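# Fold a napkin diagonally into a flat triangle

## Task

Fold the napkin diagonally so one corner lies on the opposite corner, with those corners lined up within about a thumb's width. The result must be a low, flat triangle with all three points pulled out to full size and lying away from the fold. The napkin must rest entirely on the table, clear of both arm bases and their mounts, and must stay folded without the robot holding it. The carried corner may be set down or dropped into place. The napkin must never come loose from a gripper while that gripper is sweeping sideways fast enough to throw it, even if the other gripper then catches it. At the end both arms, hands included, should hang in free air touching nothing through the final second after the scene settles, and the scene must actually come to rest.

## Robot and tools

Robot: two arms, left_arm and right_arm. Each has six joints and a parallel two-finger gripper. All poses share one scene frame with its origin on the table top midway between the bases. +x points out over the table, +z points up, and left_arm sits on the +y side. The arm names do not tell you which side of a camera image an arm appears on.

Joint order: everywhere a row or a per-joint list appears, each arm's joints run shoulder, elbow, wrist roll, wrist pitch, waist, wrist yaw. Use only this order. Stated ranges in radians are: shoulder 0.000 to 3.142, elbow 0.000 to 3.142, wrist roll -2.094 to 2.094, wrist pitch -1.571 to 1.571, waist -2.618 to 3.054, wrist yaw -1.571 to 1.571. A joint's true end may sit up to 0.036 rad either side of these values. A command more than 0.036 rad beyond a stated end, and farther out than the joint's last reported angle, is rejected. A target beyond the true end is clipped to it, and the result reports "joint sent to its limit". If that line is missing, it does not prove the joint has more room.

Row layout: one flat list of 14 numbers covering both arms. First come left_arm's six absolute joint angles (rad, in the order above) and its opening, then the same seven for right_arm. Opening runs from -1 (closed) to +1 (fully open, pad gap 0.094 m). Between the extremes, the fingers are driven to the point where grip_measured equals the number you sent. To grasp, command about 0.03 below the current grip_measured, or less below it for a softer hold. Cloth thinner than about 2 mm gets a weaker squeeze. Each gripper's readings may be off by about 1 mm.

execute_actions(actions): a list of actions. Each action is a table of up to 15 rows of absolute joint targets, one row per 1/30 s step. If a table has fewer than 15 rows, its last row is held for the remaining steps. An empty list returns only the state and images. Per step, each joint's target is kept within a fixed lead of its measured angle: waist 0.202, shoulder 0.258, elbow 0.238, wrist pitch 0.573, wrist yaw and roll 0.522 rad. If the targets would move a gripper more than 70 mm from where it is, they are scaled back. Large changes therefore take several actions. To hold a joint still, resend its value from "Joint targets".

move(target, speed, blocking): target is one absolute 14-number row. All joints travel along paths that finish together, so hands trace curves. A path lasts between 0.5 and 10 s and is cut short at 10 s. speed (0.01 to 2 rad/s, default 0.5) caps the joint with the longest travel. Finger values take effect at the start. The move does not avoid obstacles or the other arm, and faster moves or targets set deeper past a contact hit and press harder. The result includes a move: line giving the outcome (done, off_target, moving, held, fault), limits=held or limits=none, and each arm's joint farthest from its target. With blocking=false, the result comes back after 0.5 s. Until an ending is reported, other moves and actions are refused, so call wait(0) or stop first.

wait(seconds 0 to 10): the arms keep their last command, and a running move carries on. stop: brakes a running move to a halt. Braking needs room, more at high speed, and the fingers keep moving. zoom_image(camera, region [x0,y0,x1,y1], pixels, at most 504x504): magnifies part of the latest image from cam_head_left, cam_head_right, cam_high, cam_low, cam_left_wrist or cam_right_wrist, each 504x504. finished_scene(scene): ends the current scene permanently after the last command has been held, and reports whether the task succeeded.

Reading results: the state line gives each gripper's end_effector_position in metres and its end_effector_quat_wxyz. The position is the point between the pads, about 1 cm short of the fingertips, and is less accurate at long reach. The fingers point along the gripper's +z and close along its y. Joint positions and Joint velocities list each arm's joints and then the pad gap in m. Joint targets shows where the joints are currently being driven. Joint torques have per-unit offsets and noise and are nonzero even in free air. "joint command not followed" or HELD in the step readings means a clearance check changed or blocked part of that arm's row. MOTOR HOT appears at 75 °C. At 90 °C the arm halts for 10 s, and at 100 °C it goes limp and falls. Both are reported as OVER-TEMPERATURE FAULT. Holding loads for a long time heats motors, and so does holding while you deliberate, because the simulation keeps running during your replies.

Avoid: letting go of the napkin while a hand is sweeping sideways, collisions or hard pressing between the arms, slamming into the table, drops and shoves. Finish with both hands lifted clear of the napkin and the table.

Each tool is called after "Request:" in YAML: its name, and indented under it one key for each argument.

## Session

Request:
execute_actions:
  actions: []

Scene clock: 0.00 s.
left_arm: end_effector_position=(+0.3971, +0.2195, +0.1486) grip_measured=-0.970 end_effector_quat_wxyz=(+0.300, +0.219, +0.925, -0.076) | right_arm: end_effector_position=(+0.4178, -0.2660, +0.4113) grip_measured=+1.000 end_effector_quat_wxyz=(+0.706, -0.064, +0.703, +0.059)
Joint names: [shoulder, elbow, wrist roll, wrist pitch, waist, wrist yaw]
Joint positions: left_arm=[ 1.445  1.083  0.094 -0.583 -0.482  0.079  0.001] | right_arm=[ 1.052  1.061 -0.008 -0.004 -0.005  0.016  0.094]
Joint velocities: left_arm=[-0.012 -0.007  0.051 -0.051 -0.007  0.037 -0.   ] | right_arm=[-0.017  0.007 -0.051  0.037  0.012 -0.022  0.   ]
Joint torques (N m, as the arm reports them, + toward a larger angle): no reading
Motor temperatures (°C, as the motors report them): left_arm=[19 18 18 20 16 16] | right_arm=[20 16 17 18 19 17]
Joint targets: left_arm=[1.438 1.090 0.093 -0.581 -0.482 0.083] | right_arm=[1.045 1.073 -0.005 -0.001 -0.005 0.016]

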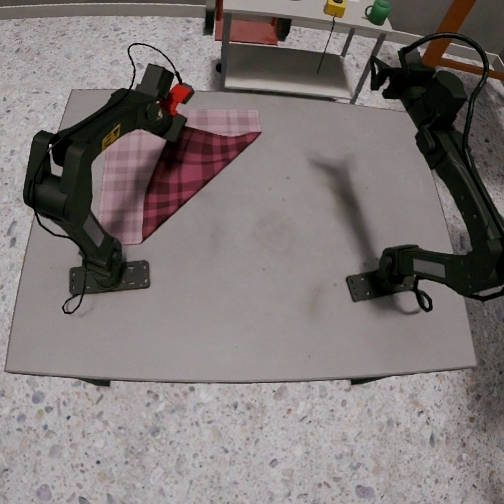

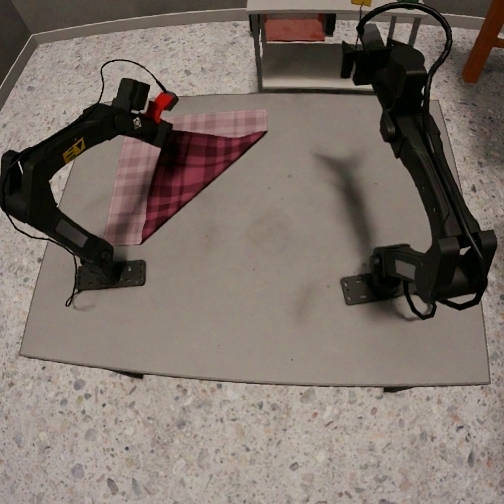

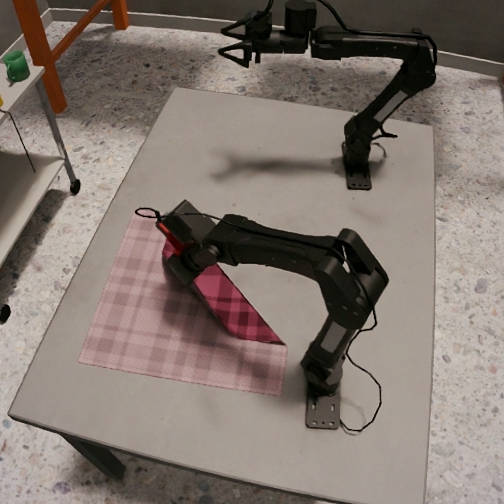

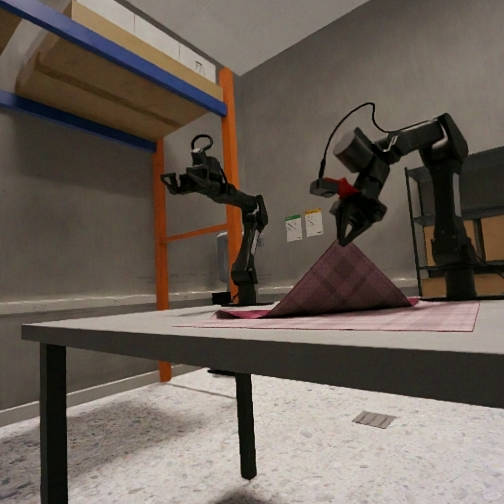

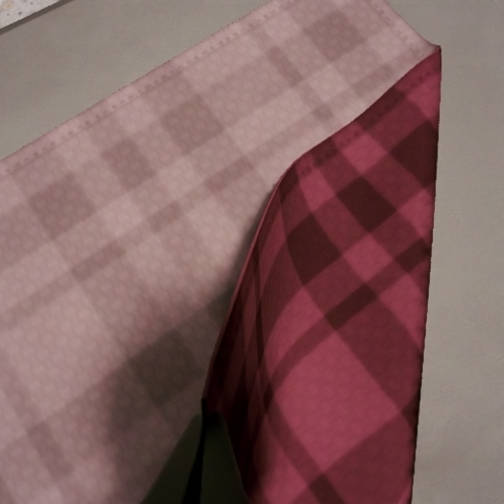

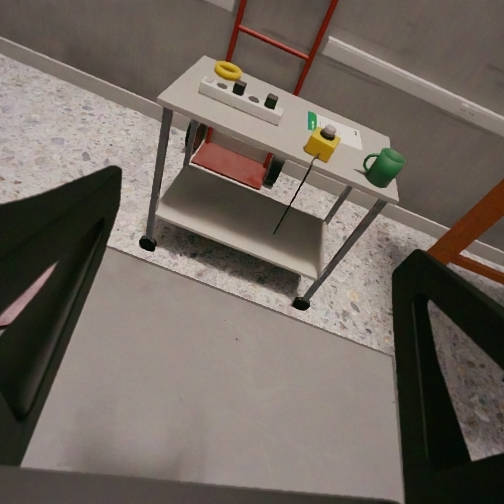

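Request:
move:
  target: [2.08,1.6,0.093,-0.5,-0.04,0.083,-1,1.045,1.073,-0.005,-0.001,-0.005,0.016,1]
  speed: 0.3

Scene clock: 4.83 s.
left_arm: end_effector_position=(+0.5611, +0.3978, +0.0734) grip_measured=-0.970 end_effector_quat_wxyz=(+0.275, +0.010, +0.961, -0.012) | right_arm: end_effector_position=(+0.4178, -0.2660, +0.4113) grip_measured=+1.000 end_effector_quat_wxyz=(+0.706, -0.064, +0.703, +0.059)
Joint names: [shoulder, elbow, wrist roll, wrist pitch, waist, wrist yaw]
Joint positions: left_arm=[ 2.072  1.569  0.094 -0.516 -0.041  0.079  0.001] | right_arm=[ 1.052  1.061 -0.008 -0.004 -0.005  0.016  0.094]
Joint velocities: left_arm=[-0.012 -0.012  0.051  0.007  0.002 -0.022 -0.001] | right_arm=[ 0.002 -0.007 -0.007 -0.022  0.007 -0.022  0.   ]
Joint torques (N m, as the arm reports them, + toward a larger angle): left_arm=[-10.98   8.55   0.02   1.33  -0.1    0.13] | right_arm=[-2.41  7.93  0.02  1.67 -0.06 -0.01]
Motor temperatures (°C, as the motors report them): left_arm=[20 19 18 21 16 16] | right_arm=[20 16 17 19 19 17]
Joint targets: left_arm=[2.080 1.600 0.093 -0.500 -0.040 0.083] | right_arm=[1.045 1.073 -0.005 -0.001 -0.005 0.016]
move: off_target (left_arm); limits=none; left_arm: farthest joint: the elbow, 0.031 radians from its target (0.517 radians at the start); right_arm: farthest joint: the elbow, 0.012 radians from its target (0.012 radians at the start)

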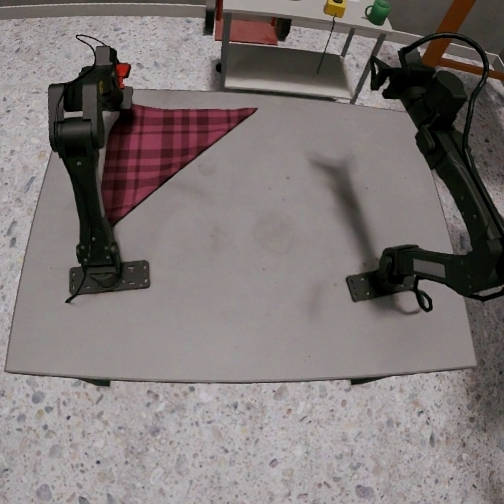

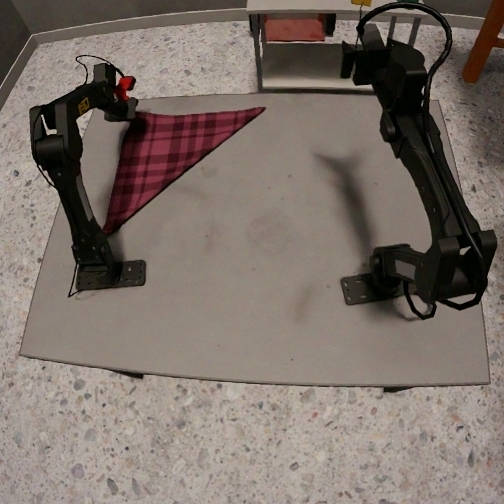

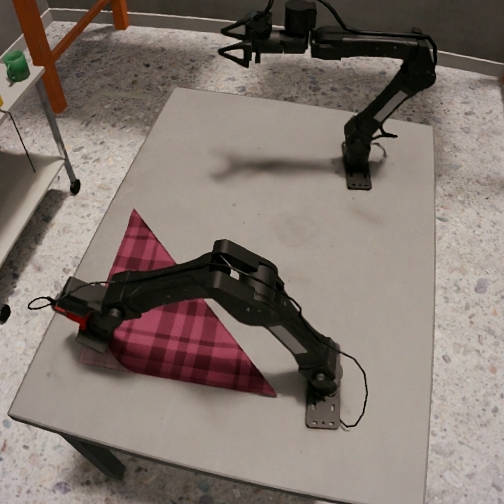

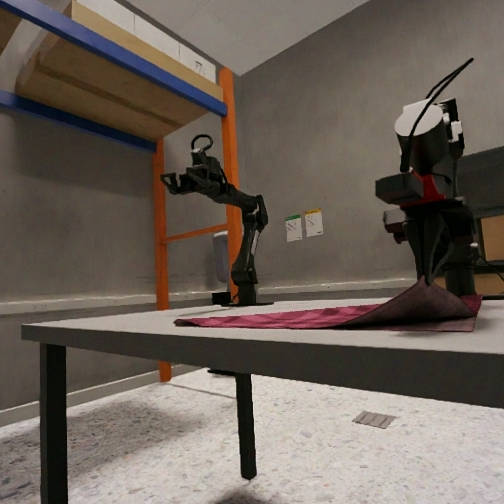

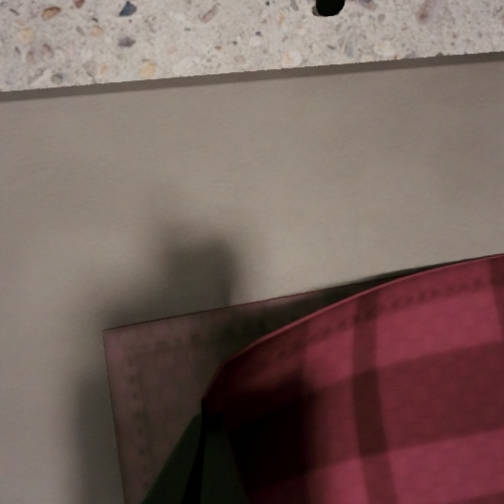

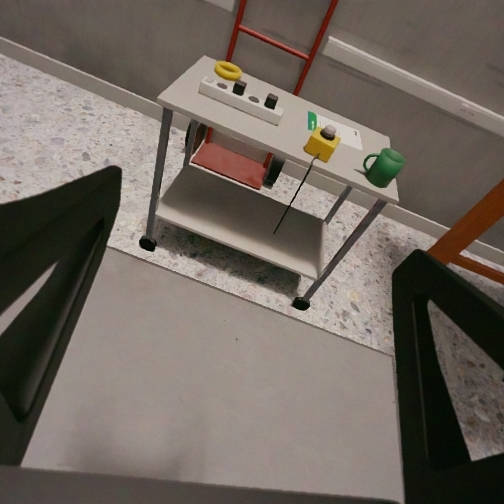

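Request:
move:
  target: [2.2,1.67,0.093,-0.5,-0.01,0.083,-1,1.045,1.073,-0.005,-0.001,-0.005,0.016,1]
  speed: 0.12

Request:
move:
  target: [2.2,1.67,0.093,-0.5,-0.01,0.083,-0.3,1.045,1.073,-0.005,-0.001,-0.005,0.016,1]

Request:
move:
  target: [1.98,1.67,0.093,-0.66,0.01,0.083,-0.3,1.045,1.073,-0.005,-0.001,-0.005,0.016,1]
  speed: 0.2

Scene clock: 11.13 s.
left_arm: end_effector_position=(+0.5740, +0.4120, +0.0414) grip_measured=-0.970 end_effector_quat_wxyz=(+0.255, -0.002, +0.967, -0.011) | right_arm: end_effector_position=(+0.4178, -0.2660, +0.4113) grip_measured=+1.000 end_effector_quat_wxyz=(+0.706, -0.064, +0.703, +0.059)
Joint names: [shoulder, elbow, wrist roll, wrist pitch, waist, wrist yaw]
Joint positions: left_arm=[ 2.189  1.642  0.094 -0.515 -0.017  0.079  0.001] | right_arm=[ 1.052  1.061 -0.008 -0.004 -0.005  0.016  0.094]
Joint velocities: left_arm=[-0.027 -0.002 -0.081 -0.051  0.002  0.007  0.001] | right_arm=[ 0.012 -0.012  0.095  0.022 -0.002  0.007  0.   ]
Joint torques (N m, as the arm reports them, + toward a larger angle): left_arm=[-11.52   8.29  -0.01   1.22   0.62   0.09] | right_arm=[-2.35  7.96  0.04  1.67  0.07 -0.01]
Motor temperatures (°C, as the motors report them): left_arm=[21 19 18 22 16 16] | right_arm=[20 17 17 21 19 17]
Joint targets: left_arm=[2.200 1.670 0.093 -0.500 -0.010 0.083] | right_arm=[1.045 1.073 -0.005 -0.001 -0.005 0.016]
move: off_target (left_arm); limits=none; left_arm: farthest joint: the elbow, 0.028 radians from its target (0.101 radians at the start); right_arm: farthest joint: the elbow, 0.012 radians from its target (0.012 radians at the start)

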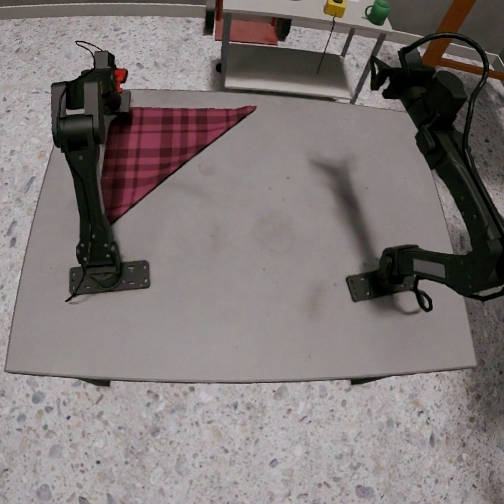

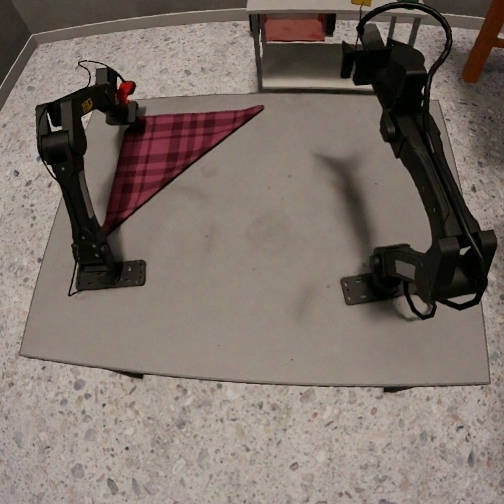

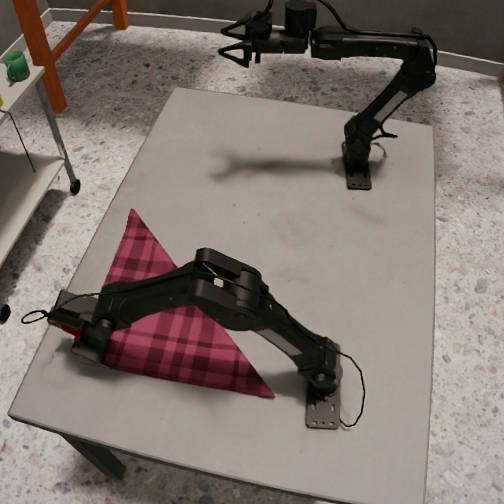

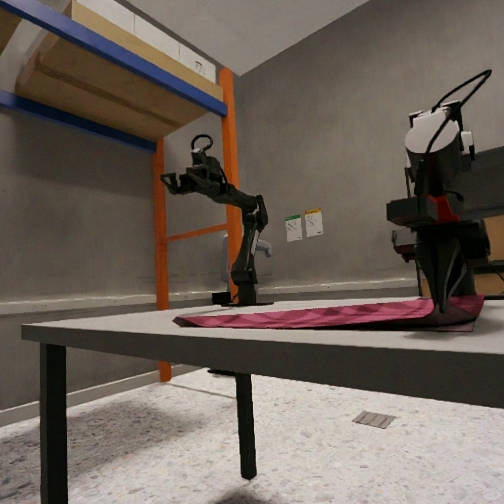

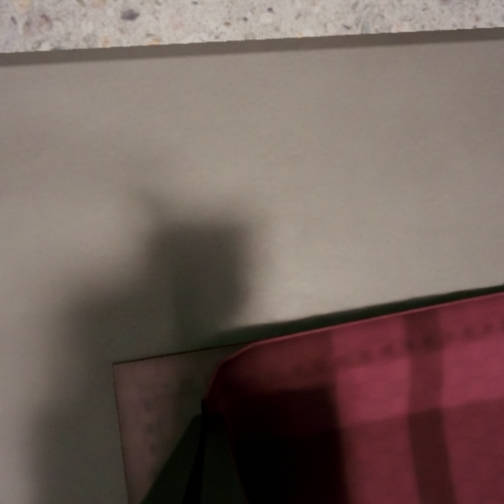

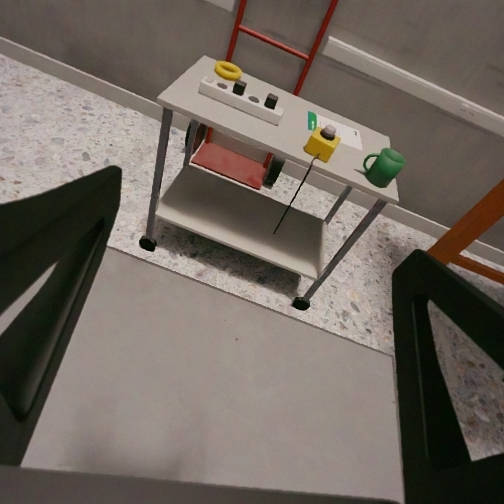

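Scene clock: 11.83 s.
left_arm: end_effector_position=(+0.5740, +0.4120, +0.0414) grip_measured=-0.303 end_effector_quat_wxyz=(+0.255, -0.002, +0.967, -0.011) | right_arm: end_effector_position=(+0.4178, -0.2660, +0.4113) grip_measured=+1.000 end_effector_quat_wxyz=(+0.706, -0.064, +0.703, +0.059)
Joint names: [shoulder, elbow, wrist roll, wrist pitch, waist, wrist yaw]
Joint positions: left_arm=[ 2.189  1.642  0.094 -0.515 -0.017  0.079  0.033] | right_arm=[ 1.052  1.061 -0.008 -0.004 -0.005  0.016  0.094]
Joint velocities: left_arm=[-0.012  0.002 -0.022  0.022  0.002 -0.007  0.001] | right_arm=[-0.012  0.002  0.066 -0.051 -0.017  0.007  0.   ]
Joint torques (N m, as the arm reports them, + toward a larger angle): left_arm=[-11.55   8.2   -0.01   1.21   0.66   0.11] | right_arm=[-2.33  7.98  0.04  1.68 -0.05  0.01]
Motor temperatures (°C, as the motors report them): left_arm=[21 19 18 22 16 16] | right_arm=[20 17 17 21 19 17]
Joint targets: left_arm=[2.200 1.670 0.093 -0.500 -0.010 0.083] | right_arm=[1.045 1.073 -0.005 -0.001 -0.005 0.016]
move: off_target (left_arm); limits=none; left_arm: farthest joint: the elbow, 0.028 radians from its target (0.028 radians at the start); right_arm: farthest joint: the elbow, 0.012 radians from its target (0.012 radians at the start)

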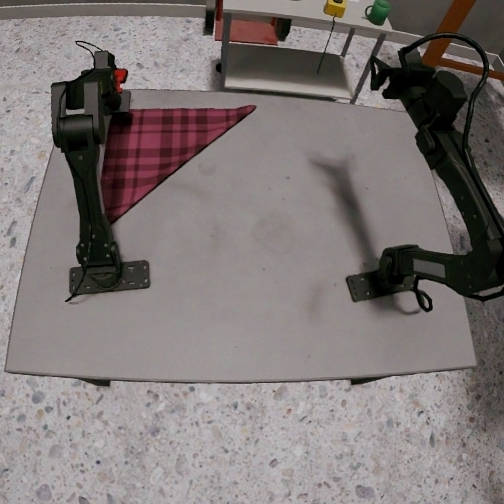

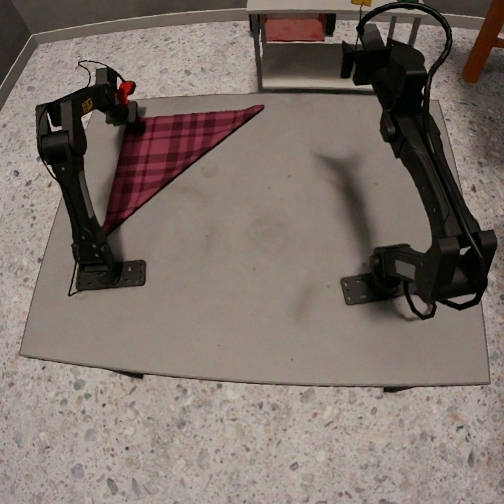

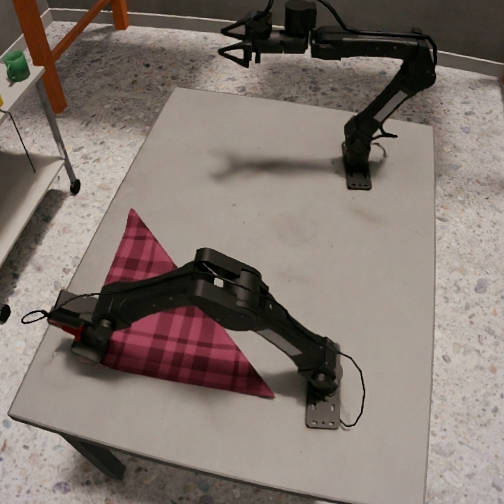

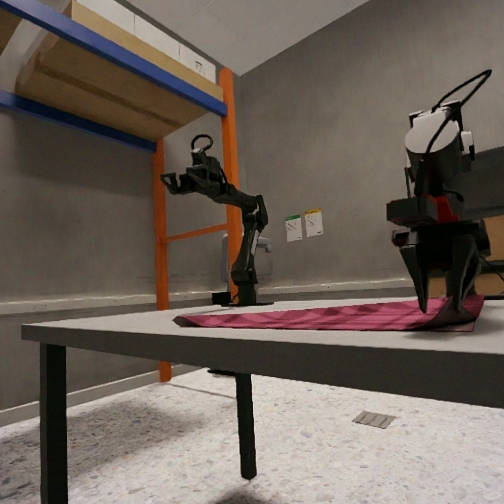

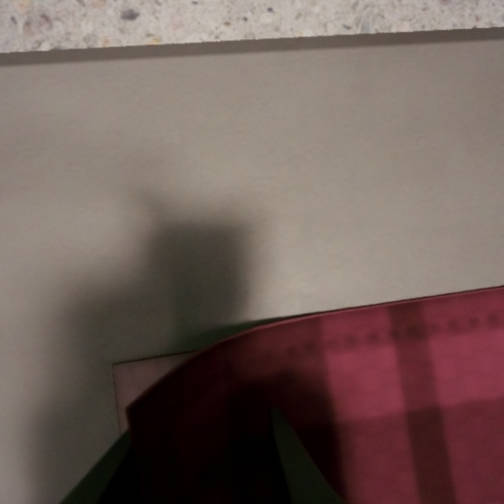

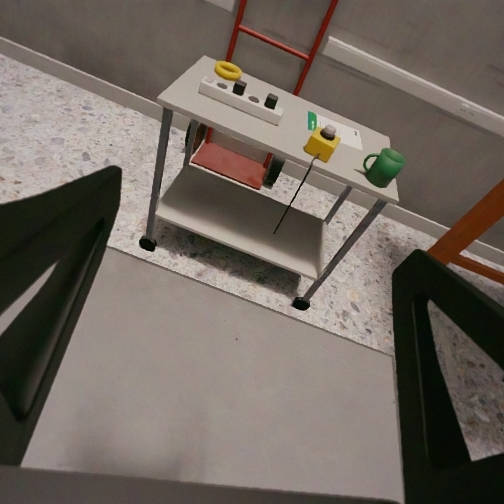

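Scene clock: 13.50 s.
left_arm: end_effector_position=(+0.5518, +0.4192, +0.1195) grip_measured=-0.303 end_effector_quat_wxyz=(+0.281, -0.011, +0.960, -0.006) | right_arm: end_effector_position=(+0.4178, -0.2660, +0.4113) grip_measured=+1.000 end_effector_quat_wxyz=(+0.706, -0.064, +0.703, +0.059)
Joint names: [shoulder, elbow, wrist roll, wrist pitch, waist, wrist yaw]
Joint positions: left_arm=[ 2.     1.642  0.094 -0.648  0.002  0.079  0.033] | right_arm=[ 1.052  1.061 -0.008 -0.004 -0.005  0.016  0.094]
Joint velocities: left_arm=[-0.027 -0.007 -0.037 -0.081 -0.007 -0.007  0.   ] | right_arm=[ 0.007 -0.007 -0.022 -0.037  0.002  0.022  0.   ]
Joint torques (N m, as the arm reports them, + toward a larger angle): left_arm=[-13.07   8.55  -0.03   0.97   0.83   0.09] | right_arm=[-2.54  7.84  0.02  1.66  0.15  0.01]
Motor temperatures (°C, as the motors report them): left_arm=[22 20 18 22 16 16] | right_arm=[20 17 17 21 19 17]
Joint targets: left_arm=[1.980 1.670 0.093 -0.660 0.010 0.083] | right_arm=[1.045 1.073 -0.005 -0.001 -0.005 0.016]
move: off_target (left_arm); limits=none; left_arm: farthest joint: the elbow, 0.028 radians from its target (0.028 radians at the start); right_arm: farthest joint: the elbow, 0.012 radians from its target (0.012 radians at the start)

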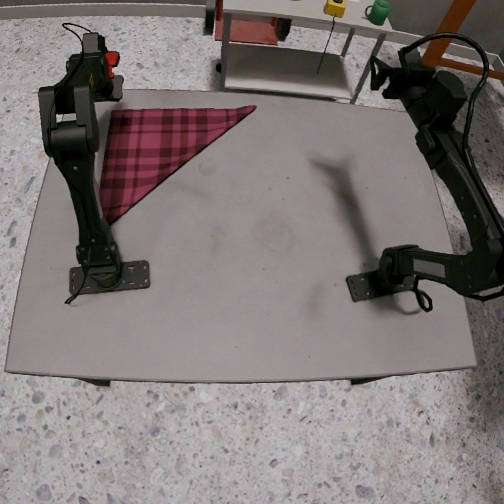

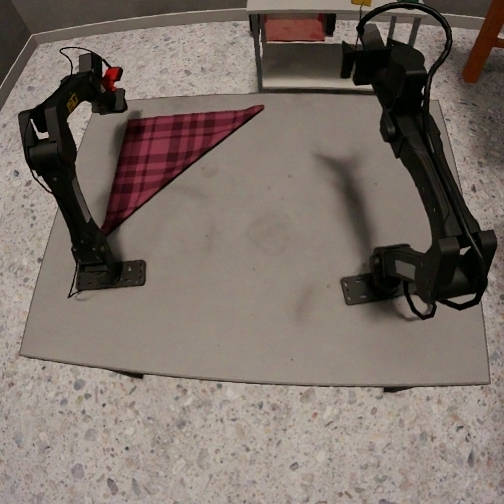

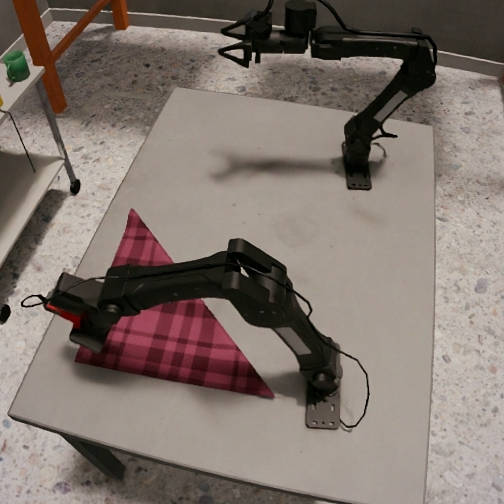

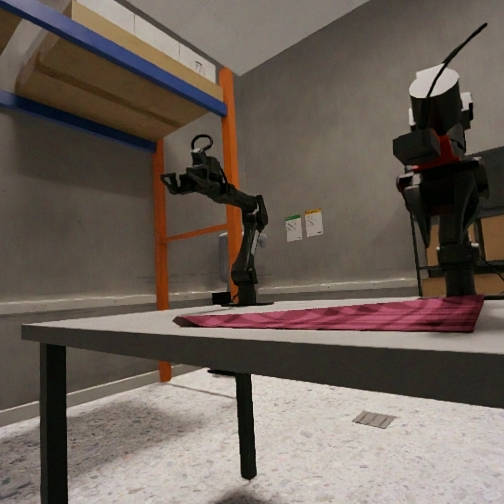

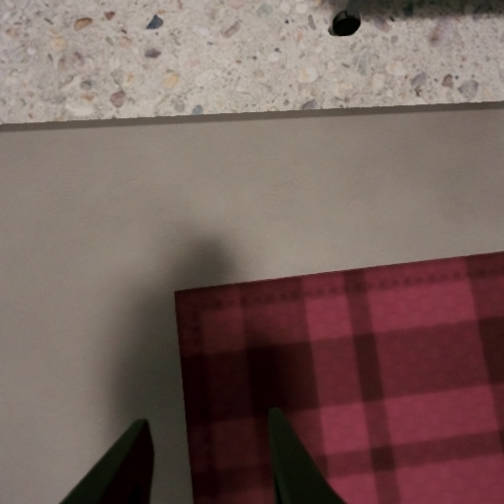

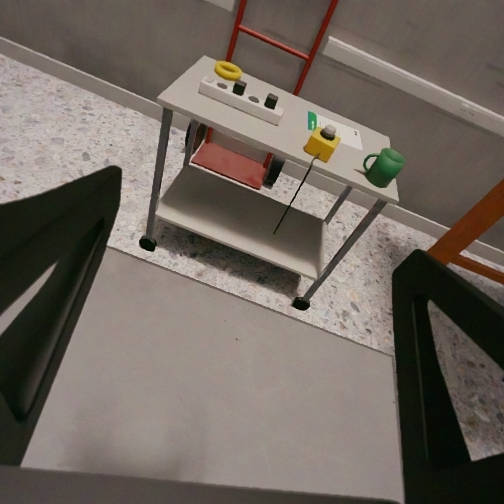

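Request:
finished_scene:
  scene: 2

The scene is finished: the task was done.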